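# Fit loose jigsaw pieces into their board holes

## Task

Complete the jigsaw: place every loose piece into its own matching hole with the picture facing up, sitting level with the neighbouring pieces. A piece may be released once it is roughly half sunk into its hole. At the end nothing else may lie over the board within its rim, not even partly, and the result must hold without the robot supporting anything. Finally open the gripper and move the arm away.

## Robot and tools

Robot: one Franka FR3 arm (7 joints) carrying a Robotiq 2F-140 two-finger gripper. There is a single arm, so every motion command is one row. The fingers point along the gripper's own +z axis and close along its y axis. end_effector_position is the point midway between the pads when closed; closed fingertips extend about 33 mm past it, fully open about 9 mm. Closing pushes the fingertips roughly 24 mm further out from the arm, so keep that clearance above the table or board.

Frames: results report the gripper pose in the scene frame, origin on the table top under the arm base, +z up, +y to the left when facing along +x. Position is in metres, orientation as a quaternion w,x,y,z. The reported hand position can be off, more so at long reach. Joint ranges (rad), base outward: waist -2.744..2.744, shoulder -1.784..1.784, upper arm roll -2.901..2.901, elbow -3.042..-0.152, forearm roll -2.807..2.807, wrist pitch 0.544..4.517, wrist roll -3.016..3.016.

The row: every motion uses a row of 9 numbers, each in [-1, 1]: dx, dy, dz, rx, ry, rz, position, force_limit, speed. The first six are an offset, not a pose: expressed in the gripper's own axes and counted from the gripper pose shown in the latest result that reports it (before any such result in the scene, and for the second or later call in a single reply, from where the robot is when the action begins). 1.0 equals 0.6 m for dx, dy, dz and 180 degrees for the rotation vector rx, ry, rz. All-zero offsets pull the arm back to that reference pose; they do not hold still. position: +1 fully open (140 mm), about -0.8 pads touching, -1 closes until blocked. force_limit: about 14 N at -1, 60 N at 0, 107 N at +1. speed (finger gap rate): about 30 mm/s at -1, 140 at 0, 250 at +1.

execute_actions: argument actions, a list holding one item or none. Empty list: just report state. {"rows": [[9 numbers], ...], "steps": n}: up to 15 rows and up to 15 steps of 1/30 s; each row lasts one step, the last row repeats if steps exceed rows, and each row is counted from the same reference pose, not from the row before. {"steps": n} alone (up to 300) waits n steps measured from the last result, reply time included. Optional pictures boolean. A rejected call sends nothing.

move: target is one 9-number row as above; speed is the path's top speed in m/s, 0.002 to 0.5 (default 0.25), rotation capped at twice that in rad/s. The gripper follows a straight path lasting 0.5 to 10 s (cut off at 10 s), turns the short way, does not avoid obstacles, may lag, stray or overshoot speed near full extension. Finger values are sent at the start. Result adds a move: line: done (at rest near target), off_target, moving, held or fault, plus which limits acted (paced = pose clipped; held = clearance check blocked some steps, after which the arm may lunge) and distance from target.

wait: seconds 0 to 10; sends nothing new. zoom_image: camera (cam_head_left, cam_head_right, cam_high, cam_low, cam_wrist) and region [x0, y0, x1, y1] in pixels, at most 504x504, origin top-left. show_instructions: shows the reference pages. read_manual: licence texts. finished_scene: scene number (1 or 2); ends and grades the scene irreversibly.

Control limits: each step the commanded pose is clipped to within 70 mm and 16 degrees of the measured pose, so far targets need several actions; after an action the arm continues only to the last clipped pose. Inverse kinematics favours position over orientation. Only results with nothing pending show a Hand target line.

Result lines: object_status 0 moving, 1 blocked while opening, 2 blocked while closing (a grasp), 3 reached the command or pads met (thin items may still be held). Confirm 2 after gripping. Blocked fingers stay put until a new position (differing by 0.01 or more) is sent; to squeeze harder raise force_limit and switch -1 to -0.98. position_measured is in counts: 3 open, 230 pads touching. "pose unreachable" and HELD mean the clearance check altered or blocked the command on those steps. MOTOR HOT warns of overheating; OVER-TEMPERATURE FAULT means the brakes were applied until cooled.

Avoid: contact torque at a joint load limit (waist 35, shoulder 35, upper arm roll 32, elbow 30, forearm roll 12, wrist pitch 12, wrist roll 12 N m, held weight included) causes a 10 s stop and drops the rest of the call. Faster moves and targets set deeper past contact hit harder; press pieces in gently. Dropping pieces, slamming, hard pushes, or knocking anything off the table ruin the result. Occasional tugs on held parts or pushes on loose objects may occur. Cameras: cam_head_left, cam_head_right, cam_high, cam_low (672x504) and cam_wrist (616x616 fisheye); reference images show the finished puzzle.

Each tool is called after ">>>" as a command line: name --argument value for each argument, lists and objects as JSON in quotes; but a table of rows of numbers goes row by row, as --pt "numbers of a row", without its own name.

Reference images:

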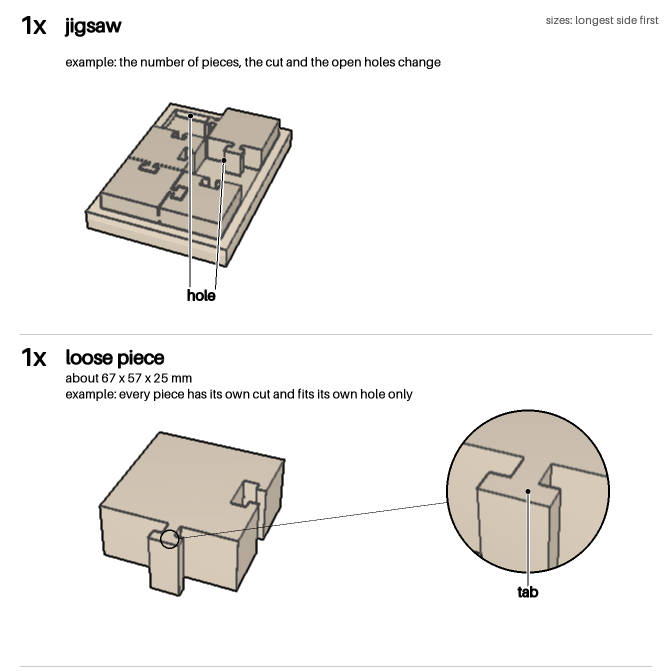

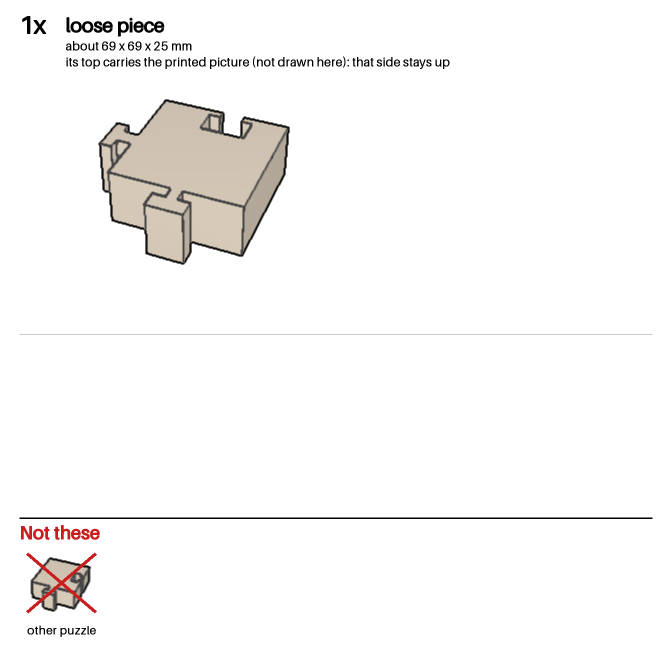

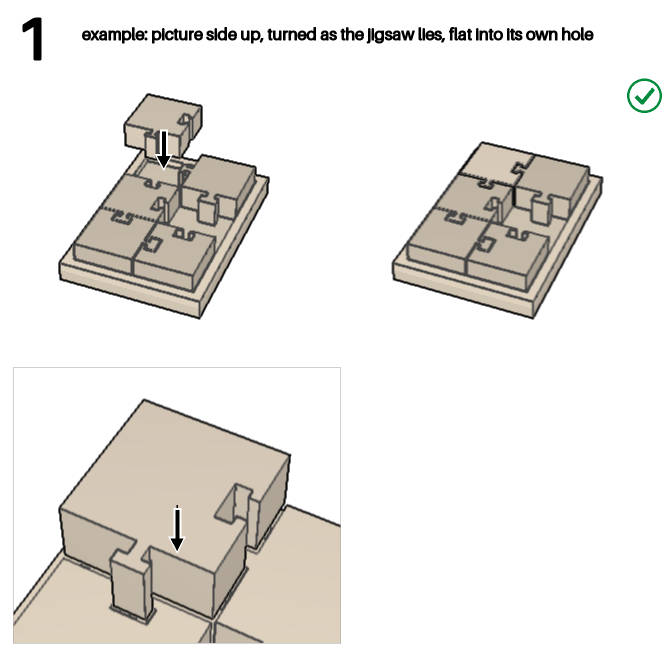

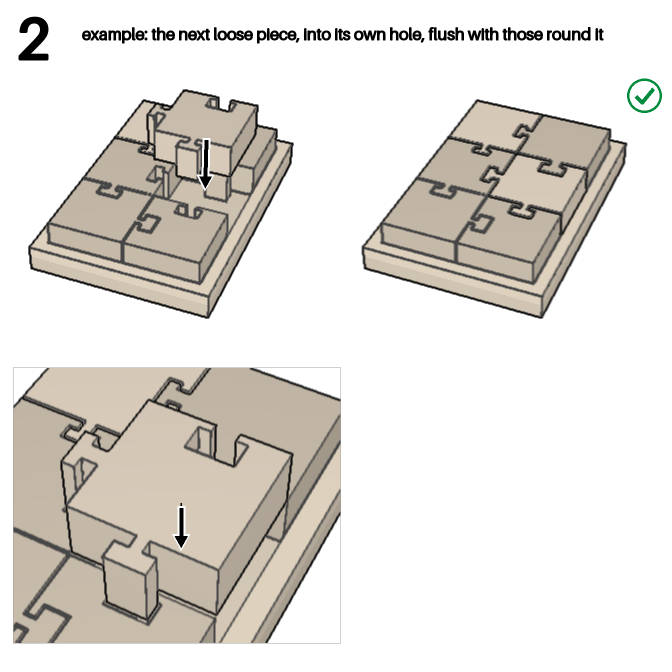

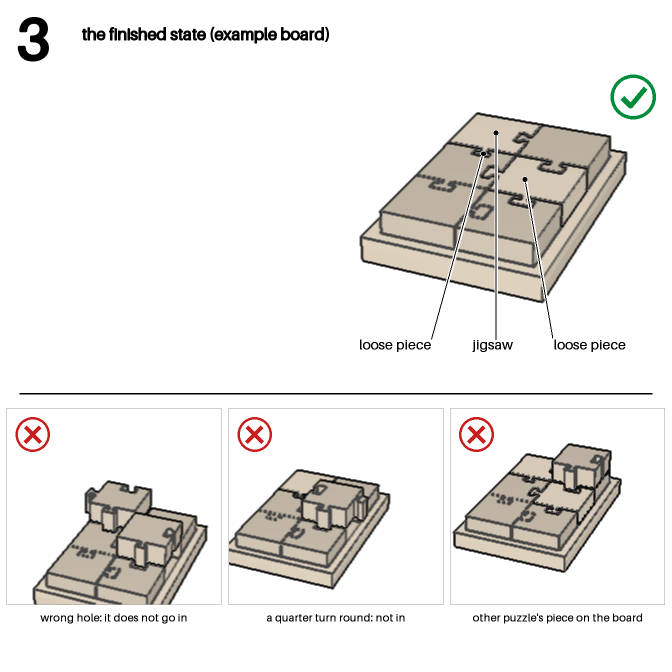

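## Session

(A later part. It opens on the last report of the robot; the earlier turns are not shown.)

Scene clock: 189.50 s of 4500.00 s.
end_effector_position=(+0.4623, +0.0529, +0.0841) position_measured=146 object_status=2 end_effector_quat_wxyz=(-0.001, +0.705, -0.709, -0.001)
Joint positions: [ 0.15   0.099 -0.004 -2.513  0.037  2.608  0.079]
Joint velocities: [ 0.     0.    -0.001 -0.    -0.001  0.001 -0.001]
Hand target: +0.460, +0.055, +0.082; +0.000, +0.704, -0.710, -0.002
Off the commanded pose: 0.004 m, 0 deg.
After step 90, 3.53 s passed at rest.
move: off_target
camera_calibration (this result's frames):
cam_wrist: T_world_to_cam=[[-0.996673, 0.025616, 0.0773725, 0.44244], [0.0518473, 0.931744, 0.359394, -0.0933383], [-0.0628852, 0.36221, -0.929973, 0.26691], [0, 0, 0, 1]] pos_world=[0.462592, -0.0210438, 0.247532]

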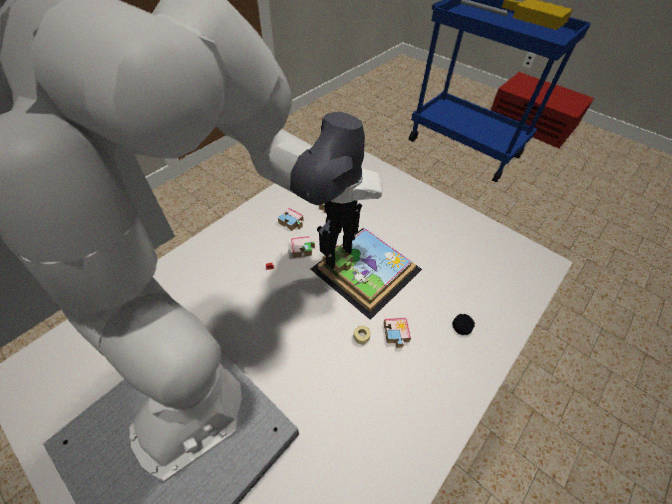

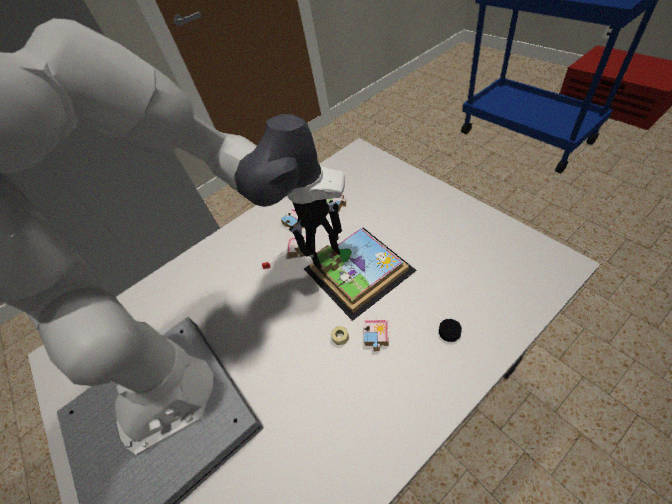

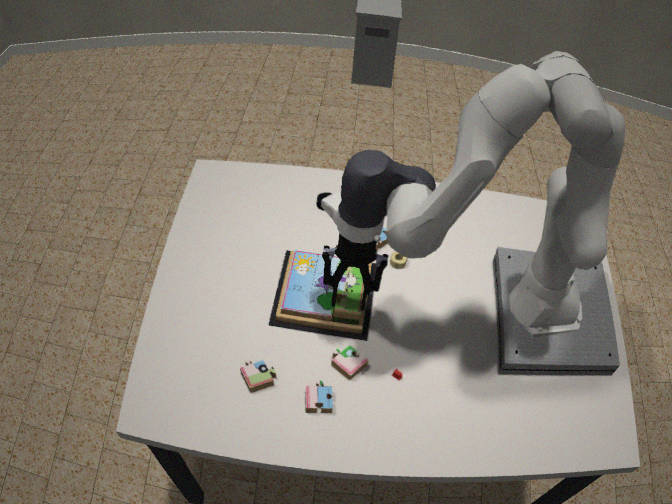

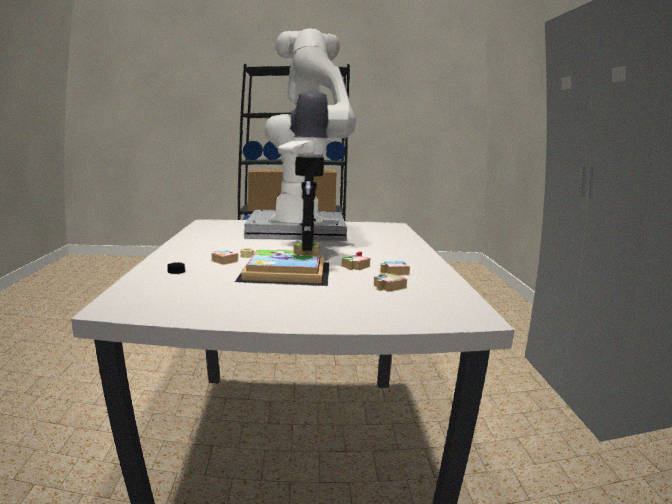

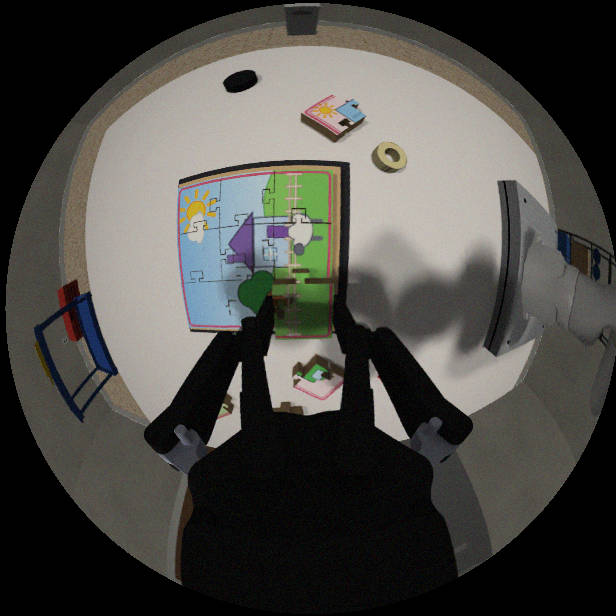

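>>> move --target '[-0.005,0.004,0.004,0,0,0.003,-1,0,-0.5]' --speed 0.004

>>> zoom_image --camera "cam_wrist" --region '[250, 240, 350, 320]'

Scene clock: 197.13 s of 4500.00 s.
end_effector_position=(+0.4624, +0.0543, +0.0841) position_measured=146 object_status=2 end_effector_quat_wxyz=(-0.002, +0.704, -0.710, -0.000)
Joint positions: [ 0.153  0.098 -0.004 -2.516  0.037  2.613  0.086]
Joint velocities: [ 0.     0.001 -0.001 -0.001  0.001  0.002  0.007]
Hand target: +0.460, +0.056, +0.082; -0.001, +0.702, -0.712, -0.001
Off the commanded pose: 0.004 m, 0 deg.
After step 90, 3.23 s passed at rest.
move: off_target
camera_calibration (this result's frames):
cam_wrist: T_world_to_cam=[[-0.996868, 0.028611, 0.0737273, 0.442746], [0.0533453, 0.931503, 0.3598, -0.095402], [-0.058383, 0.362606, -0.930112, 0.264322], [0, 0, 0, 1]] pos_world=[0.461881, -0.0196449, 0.247532]

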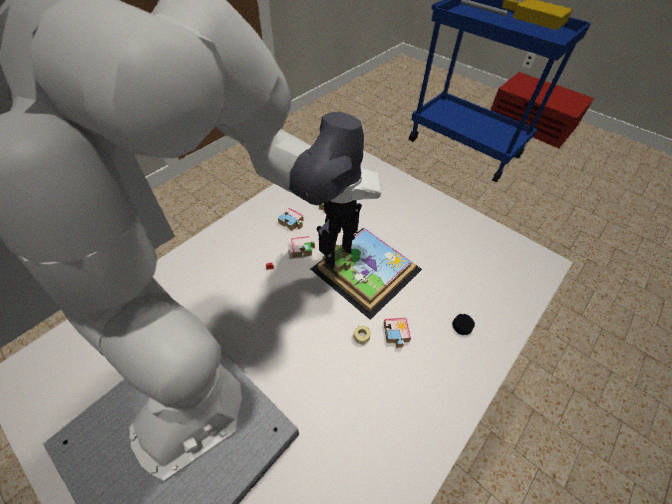

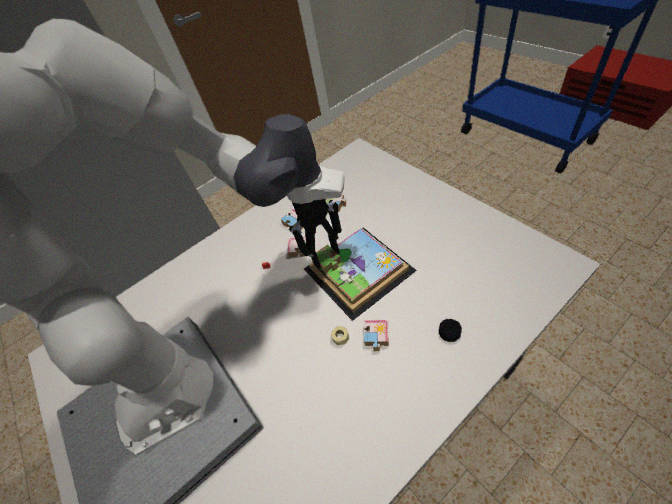

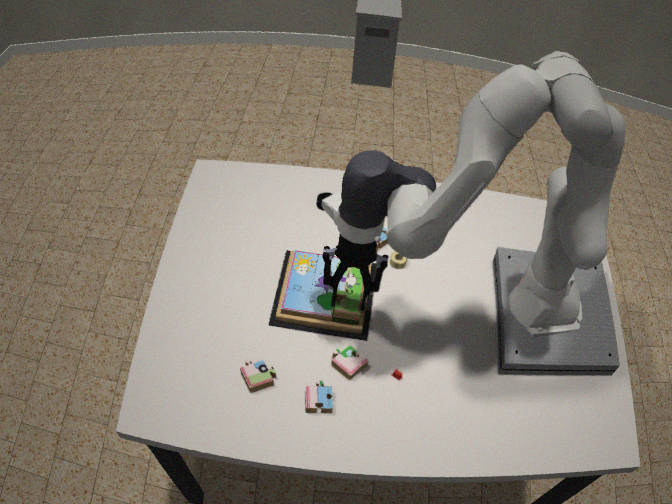

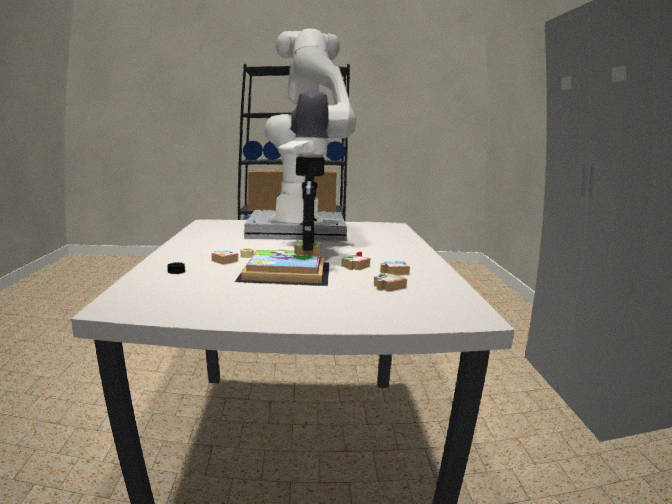

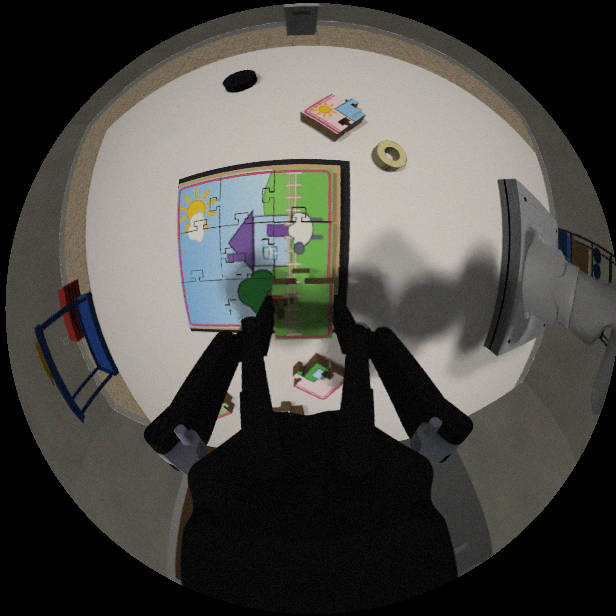

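Region (250, 240, 350, 320) of cam_wrist's 616x616 image, scaled by 5.040, with more detail than that image has; it fills the top 403 rows of this view, and the rest is white.

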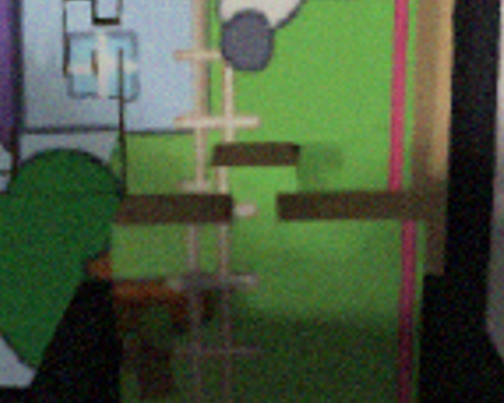

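>>> move --target '[-0.001,0.006,0.004,0,0,0,-1,0,-0.5]' --speed 0.004

>>> zoom_image --camera "cam_wrist" --region '[250, 240, 350, 320]'

Scene clock: 203.53 s of 4500.00 s.
end_effector_position=(+0.4606, +0.0541, +0.0831) position_measured=146 object_status=2 end_effector_quat_wxyz=(-0.003, +0.704, -0.711, +0.001)
Joint positions: [ 0.154  0.095 -0.004 -2.525  0.037  2.622  0.087]
Joint velocities: [-0.001  0.001 -0.    -0.002  0.     0.001  0.002]
Hand target: +0.459, +0.055, +0.082; -0.002, +0.704, -0.710, -0.000
Off the commanded pose: 0.002 m, 0 deg.
After step 90, 2.07 s passed at rest.
move: done
camera_calibration (this result's frames):
cam_wrist: T_world_to_cam=[[-0.996997, 0.0299988, 0.0713892, 0.4412], [0.0537986, 0.931425, 0.359935, -0.0949744], [-0.0556961, 0.362695, -0.930242, 0.262079], [0, 0, 0, 1]] pos_world=[0.459582, -0.0198286, 0.246485]

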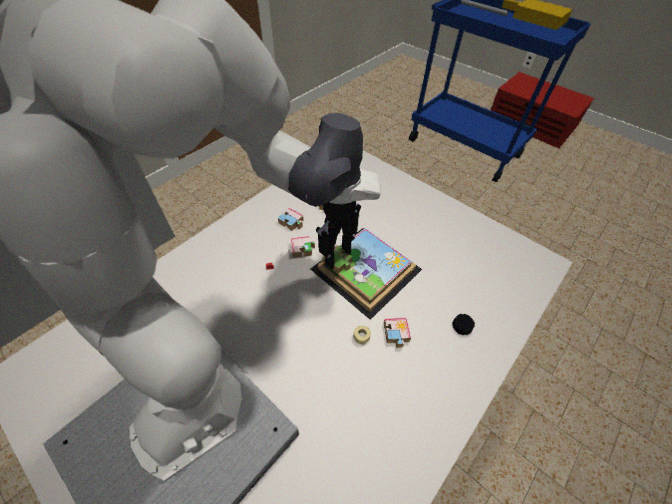

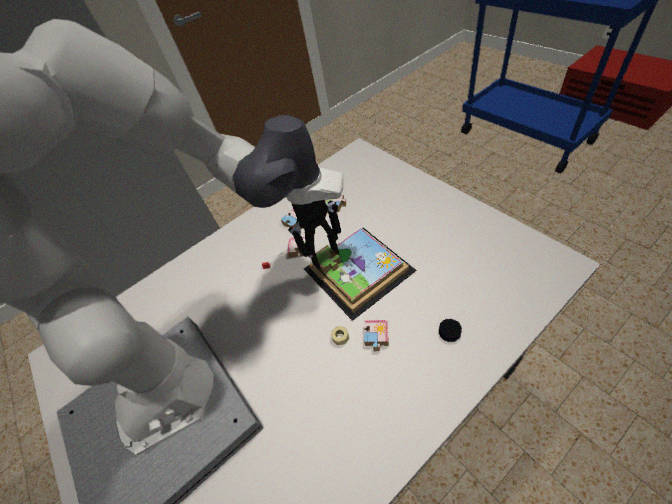

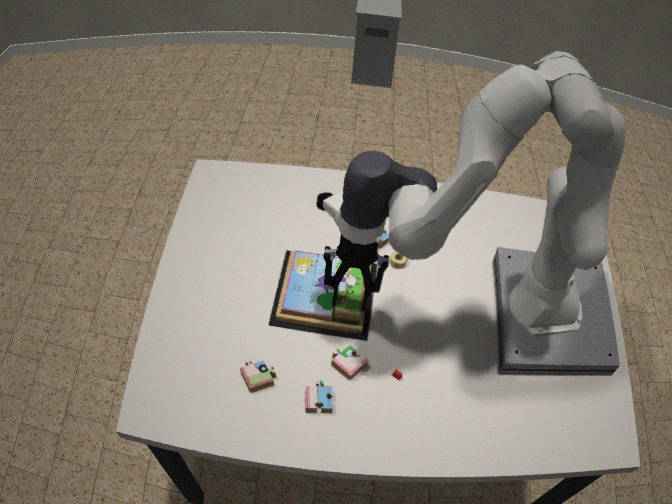

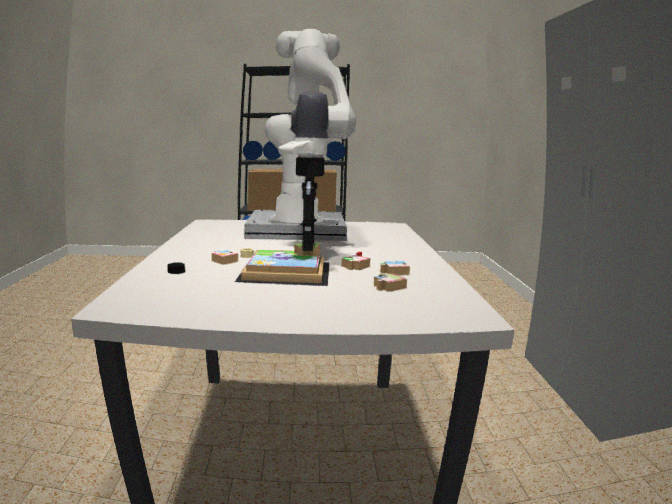

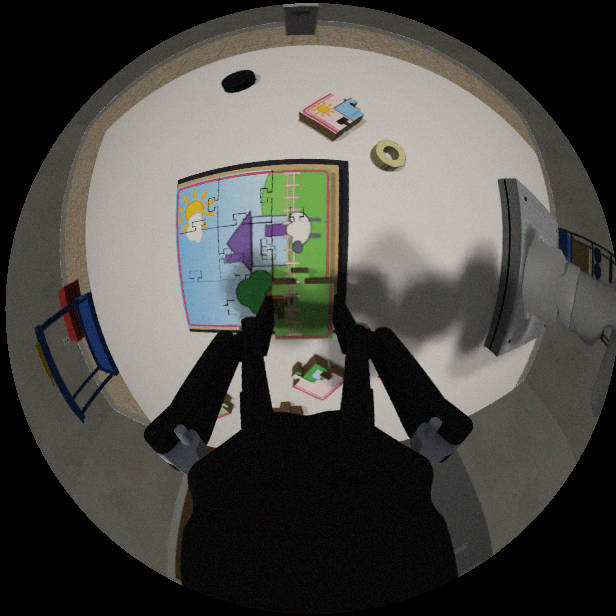

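Region (250, 240, 350, 320) of cam_wrist's 616x616 image, scaled by 5.040, with more detail than that image has; it fills the top 403 rows of this view, and the rest is white.

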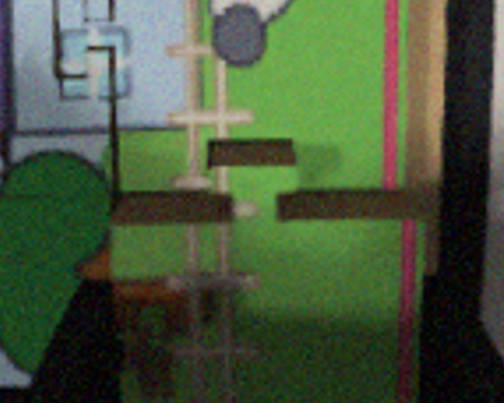

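Dropped 1 mm; catching. Push down.

>>> move --target '[0,0.001,0.02,0,0,0,-1,0,-0.5]' --speed 0.008

>>> zoom_image --camera "cam_wrist" --region '[250, 240, 350, 320]'

Scene clock: 210.50 s of 4500.00 s.
end_effector_position=(+0.4606, +0.0536, +0.0720) position_measured=146 object_status=2 end_effector_quat_wxyz=(-0.003, +0.704, -0.711, +0.001)
Joint positions: [ 0.154  0.124 -0.004 -2.525  0.037  2.651  0.087]
Joint velocities: [ 0.001  0.001 -0.001 -0.    -0.     0.004 -0.001]
Hand target: +0.460, +0.054, +0.071; -0.003, +0.704, -0.711, +0.001
Off the commanded pose: 0.001 m, 0 deg.
After step 90, 2.23 s passed at rest.
move: done
camera_calibration (this result's frames):
cam_wrist: T_world_to_cam=[[-0.996961, 0.03058, 0.0716426, 0.441949], [0.054371, 0.931797, 0.358884, -0.0906789], [-0.0557817, 0.361689, -0.930628, 0.252081], [0, 0, 0, 1]] pos_world=[0.459598, -0.0201953, 0.235474]

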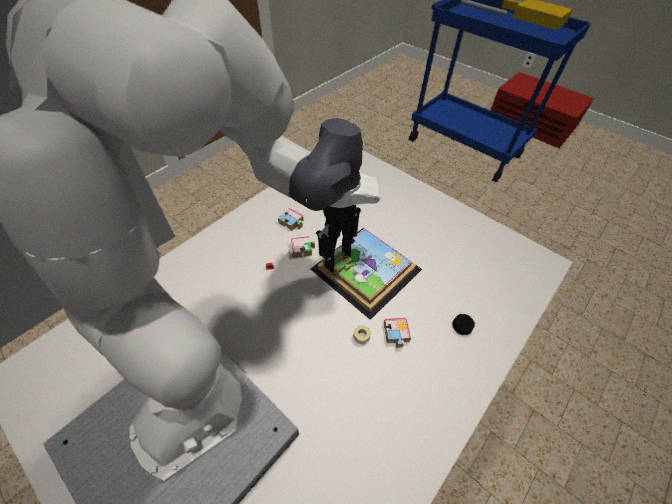

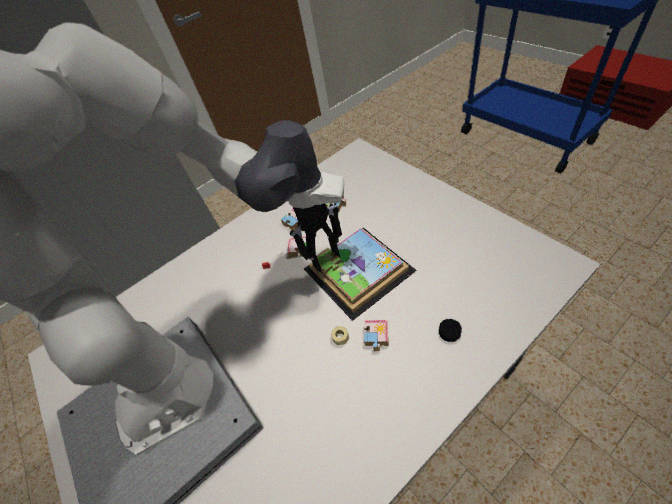

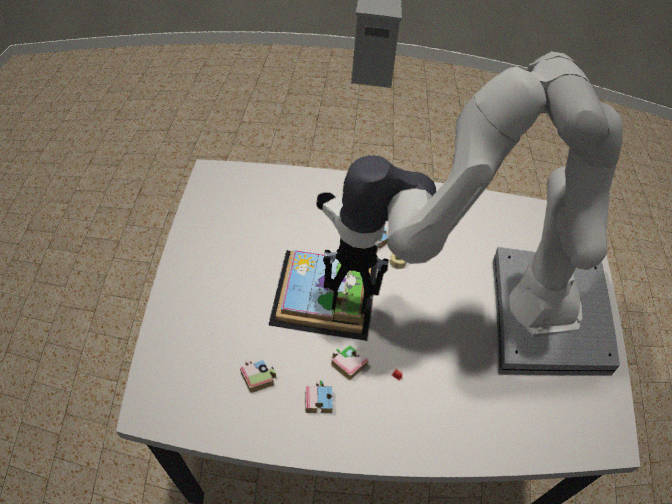

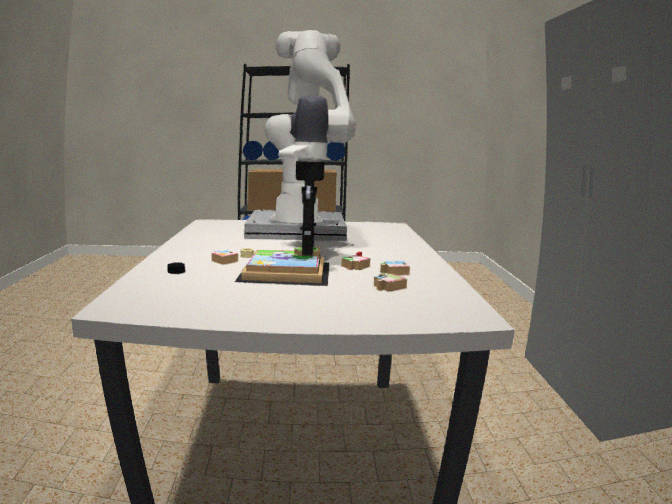

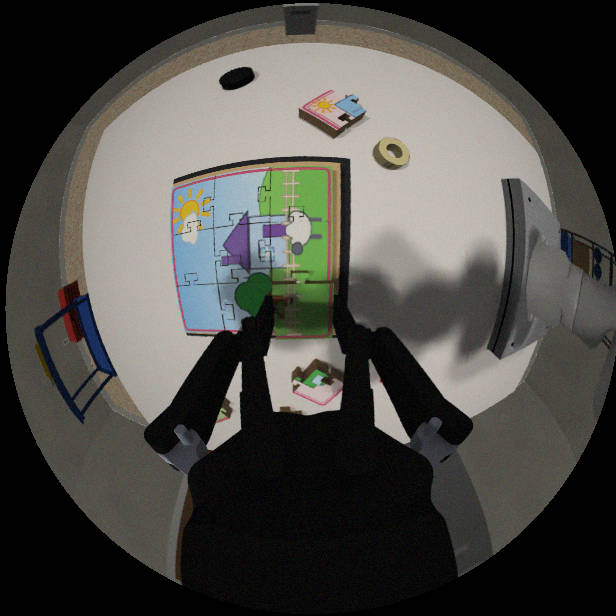

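Region (250, 240, 350, 320) of cam_wrist's 616x616 image, scaled by 5.040, with more detail than that image has; it fills the top 403 rows of this view, and the rest is white.

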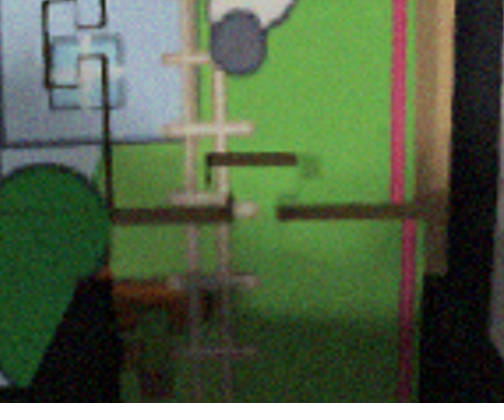

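>>> move --target '[0,0,-0.005,0,0,0,0.0,0,-0.5]' --speed 0.02

>>> move --target '[0,0,-0.05,0,0,0,0.0,0,0]'

>>> move --target '[0,0,0,0,0,0,-1,0,1]'

Scene clock: 217.57 s of 4500.00 s.
end_effector_position=(+0.4612, +0.0537, +0.0746) position_measured=129 object_status=3 end_effector_quat_wxyz=(-0.004, +0.704, -0.711, +0.002)
Joint positions: [ 0.154  0.117 -0.004 -2.526  0.037  2.647  0.087]
Joint velocities: [-0.001 -0.     0.    -0.     0.001 -0.004 -0.001]
Hand target: +0.461, +0.054, +0.075; -0.003, +0.704, -0.711, +0.001
Off the commanded pose: 0.001 m, 0 deg.
After step 90, 3.37 s passed at rest.
move: done
camera_calibration (this result's frames):
cam_wrist: T_world_to_cam=[[-0.997122, 0.0304484, 0.0694264, 0.442581], [0.053472, 0.931657, 0.359382, -0.0914027], [-0.053739, 0.36206, -0.930604, 0.253499], [0, 0, 0, 1]] pos_world=[0.459818, -0.0201017, 0.238029]

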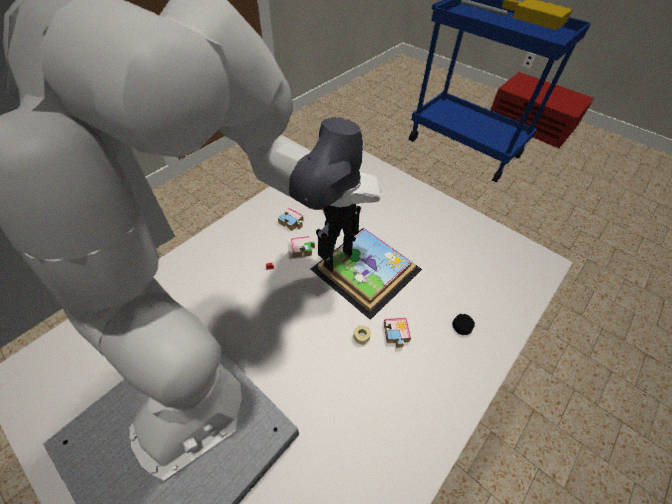

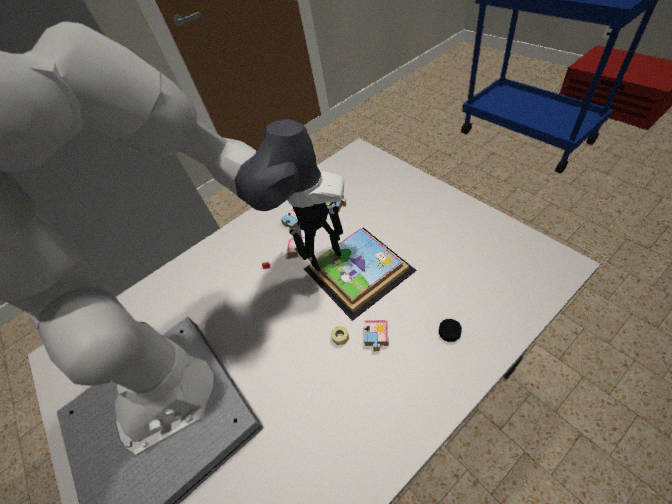

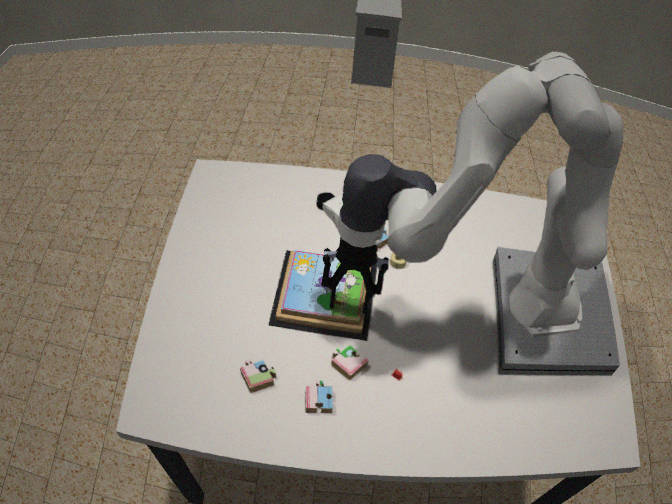

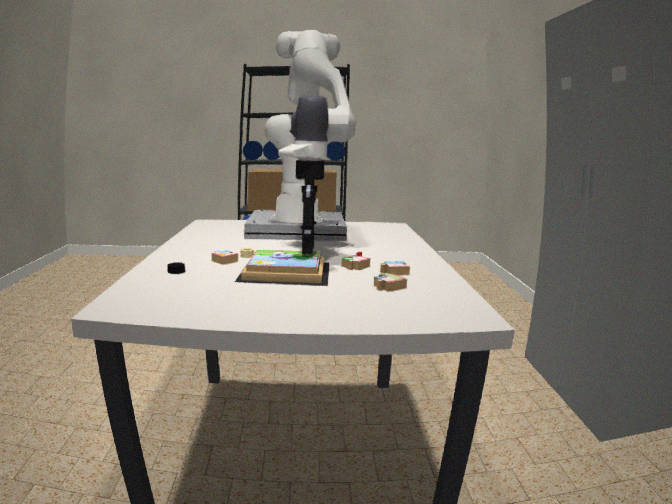

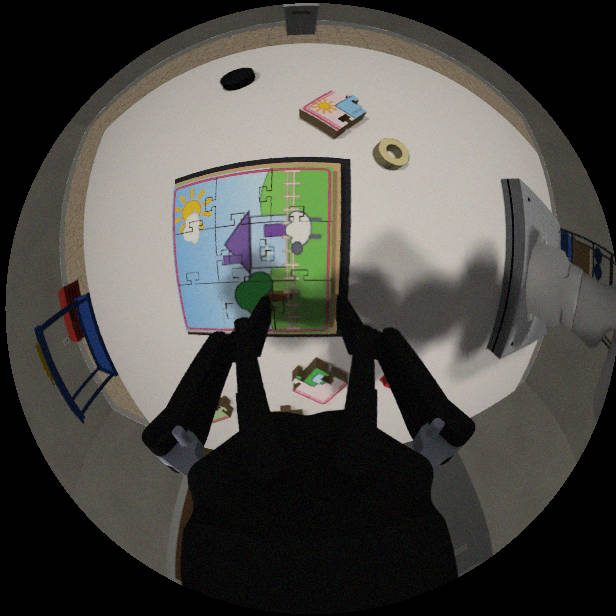

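Scene clock: 218.50 s of 4500.00 s.
end_effector_position=(+0.4614, +0.0551, +0.1042) position_measured=129 object_status=3 end_effector_quat_wxyz=(-0.006, +0.704, -0.710, +0.002)
Joint positions: [ 0.154  0.042 -0.004 -2.522  0.036  2.571  0.087]
Joint velocities: [-0.     0.    -0.    -0.     0.001 -0.012 -0.   ]
Hand target: +0.461, +0.054, +0.105; -0.004, +0.704, -0.711, +0.002
Off the commanded pose: 0.002 m, 0 deg.
move: done
camera_calibration (this result's frames):
cam_wrist: T_world_to_cam=[[-0.997403, 0.0276764, 0.0664984, 0.441331], [0.0499486, 0.93095, 0.361716, -0.101902], [-0.0518956, 0.364097, -0.929914, 0.279557], [0, 0, 0, 1]] pos_world=[0.459782, -0.0191351, 0.267476]

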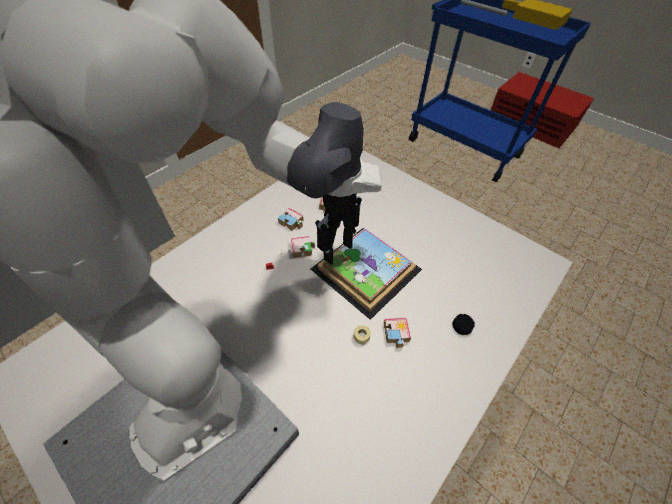

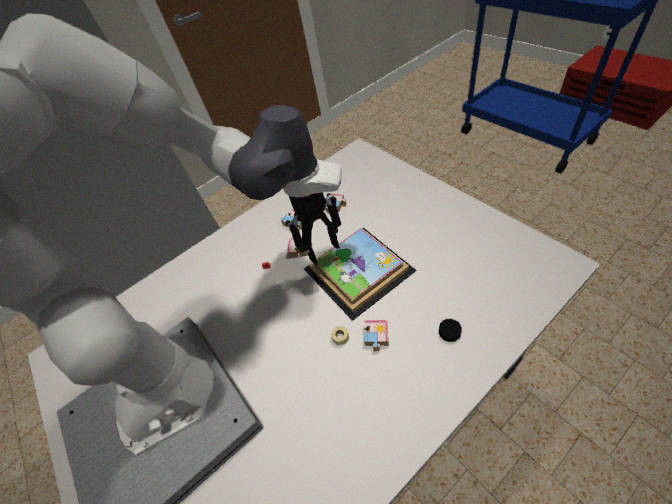

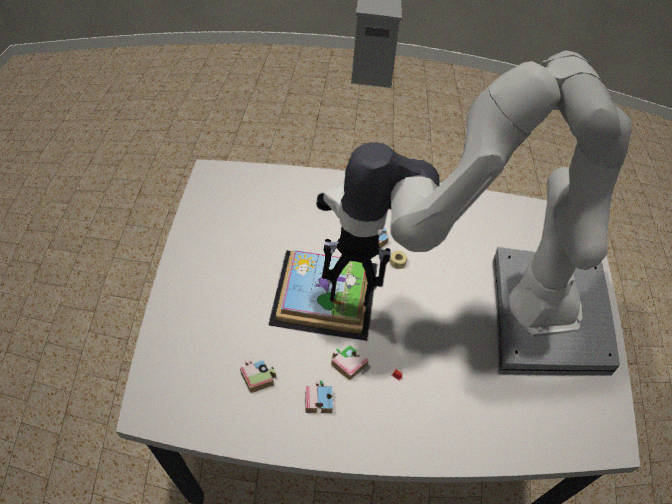

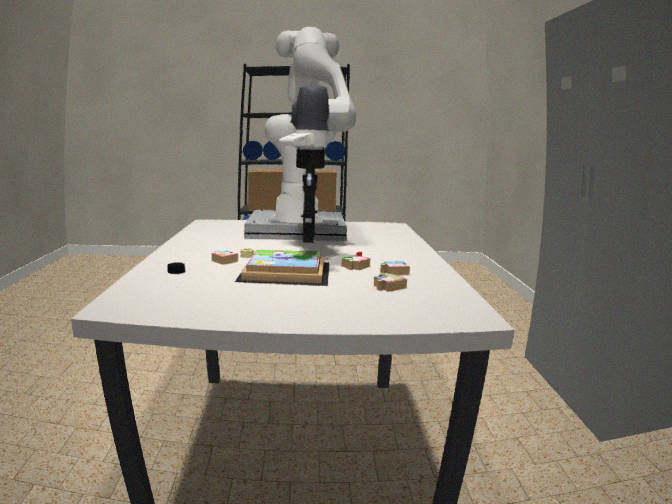

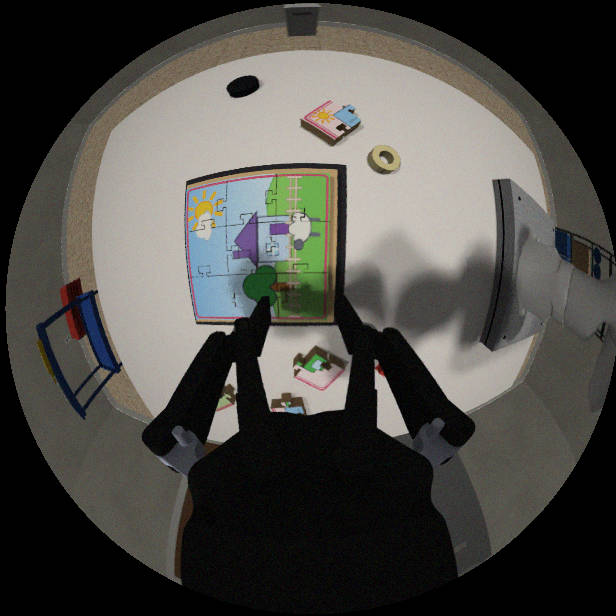

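Scene clock: 219.00 s of 4500.00 s.
end_effector_position=(+0.4614, +0.0551, +0.1042) position_measured=233 object_status=3 end_effector_quat_wxyz=(-0.006, +0.704, -0.710, +0.002)
Joint positions: [ 0.154  0.042 -0.004 -2.522  0.036  2.571  0.087]
Joint velocities: [ 0.001 -0.     0.001 -0.001  0.001 -0.001 -0.001]
Hand target: +0.461, +0.055, +0.104; -0.006, +0.704, -0.710, +0.002
Off the commanded pose: 0.000 m, 0 deg.
move: done
camera_calibration (this result's frames):
cam_wrist: T_world_to_cam=[[-0.9974, 0.0276762, 0.0665381, 0.441313], [0.0499627, 0.930951, 0.36171, -0.101905], [-0.0519329, 0.364094, -0.929913, 0.279571], [0, 0, 0, 1]] pos_world=[0.459776, -0.0191356, 0.267473]

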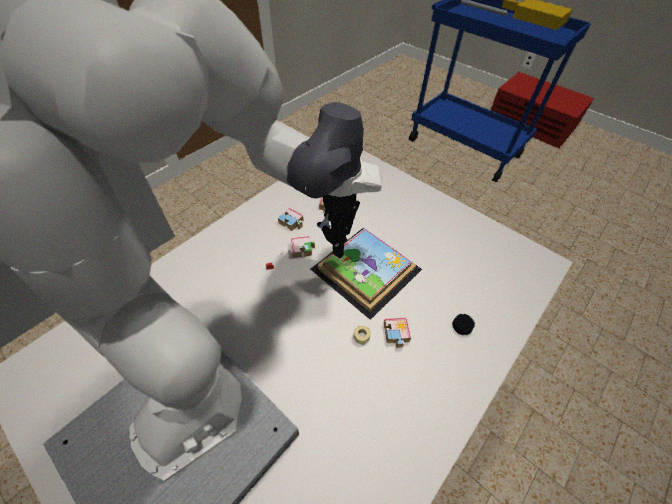

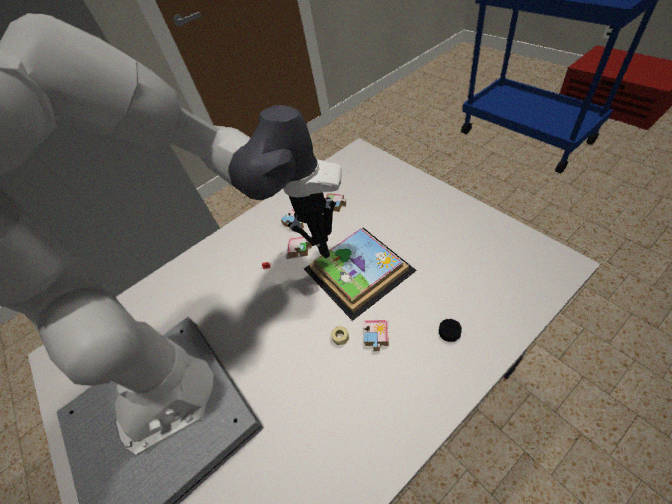

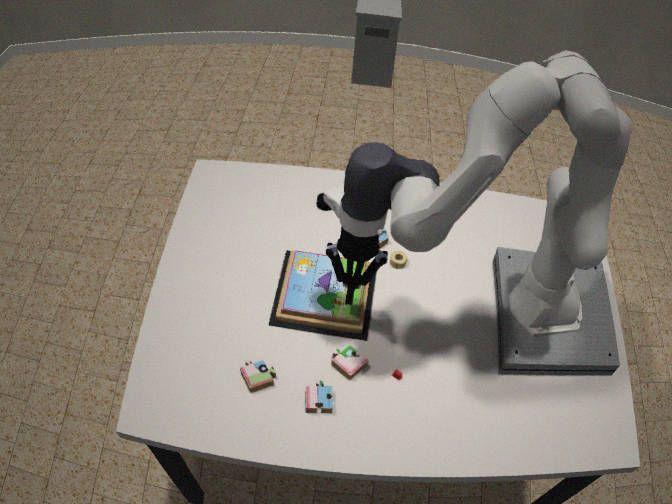

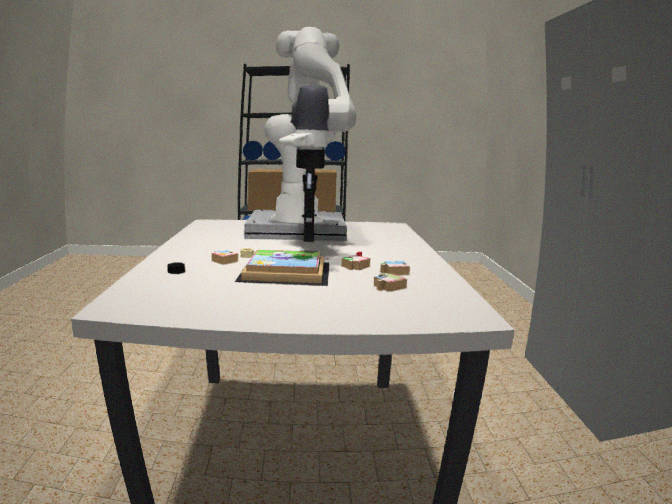

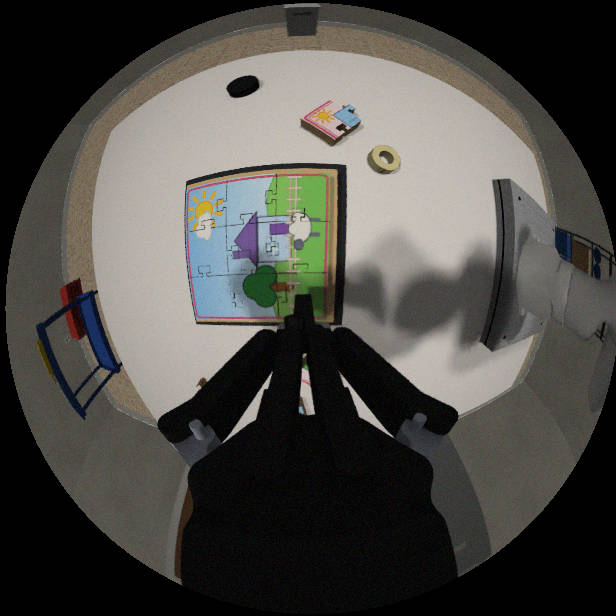

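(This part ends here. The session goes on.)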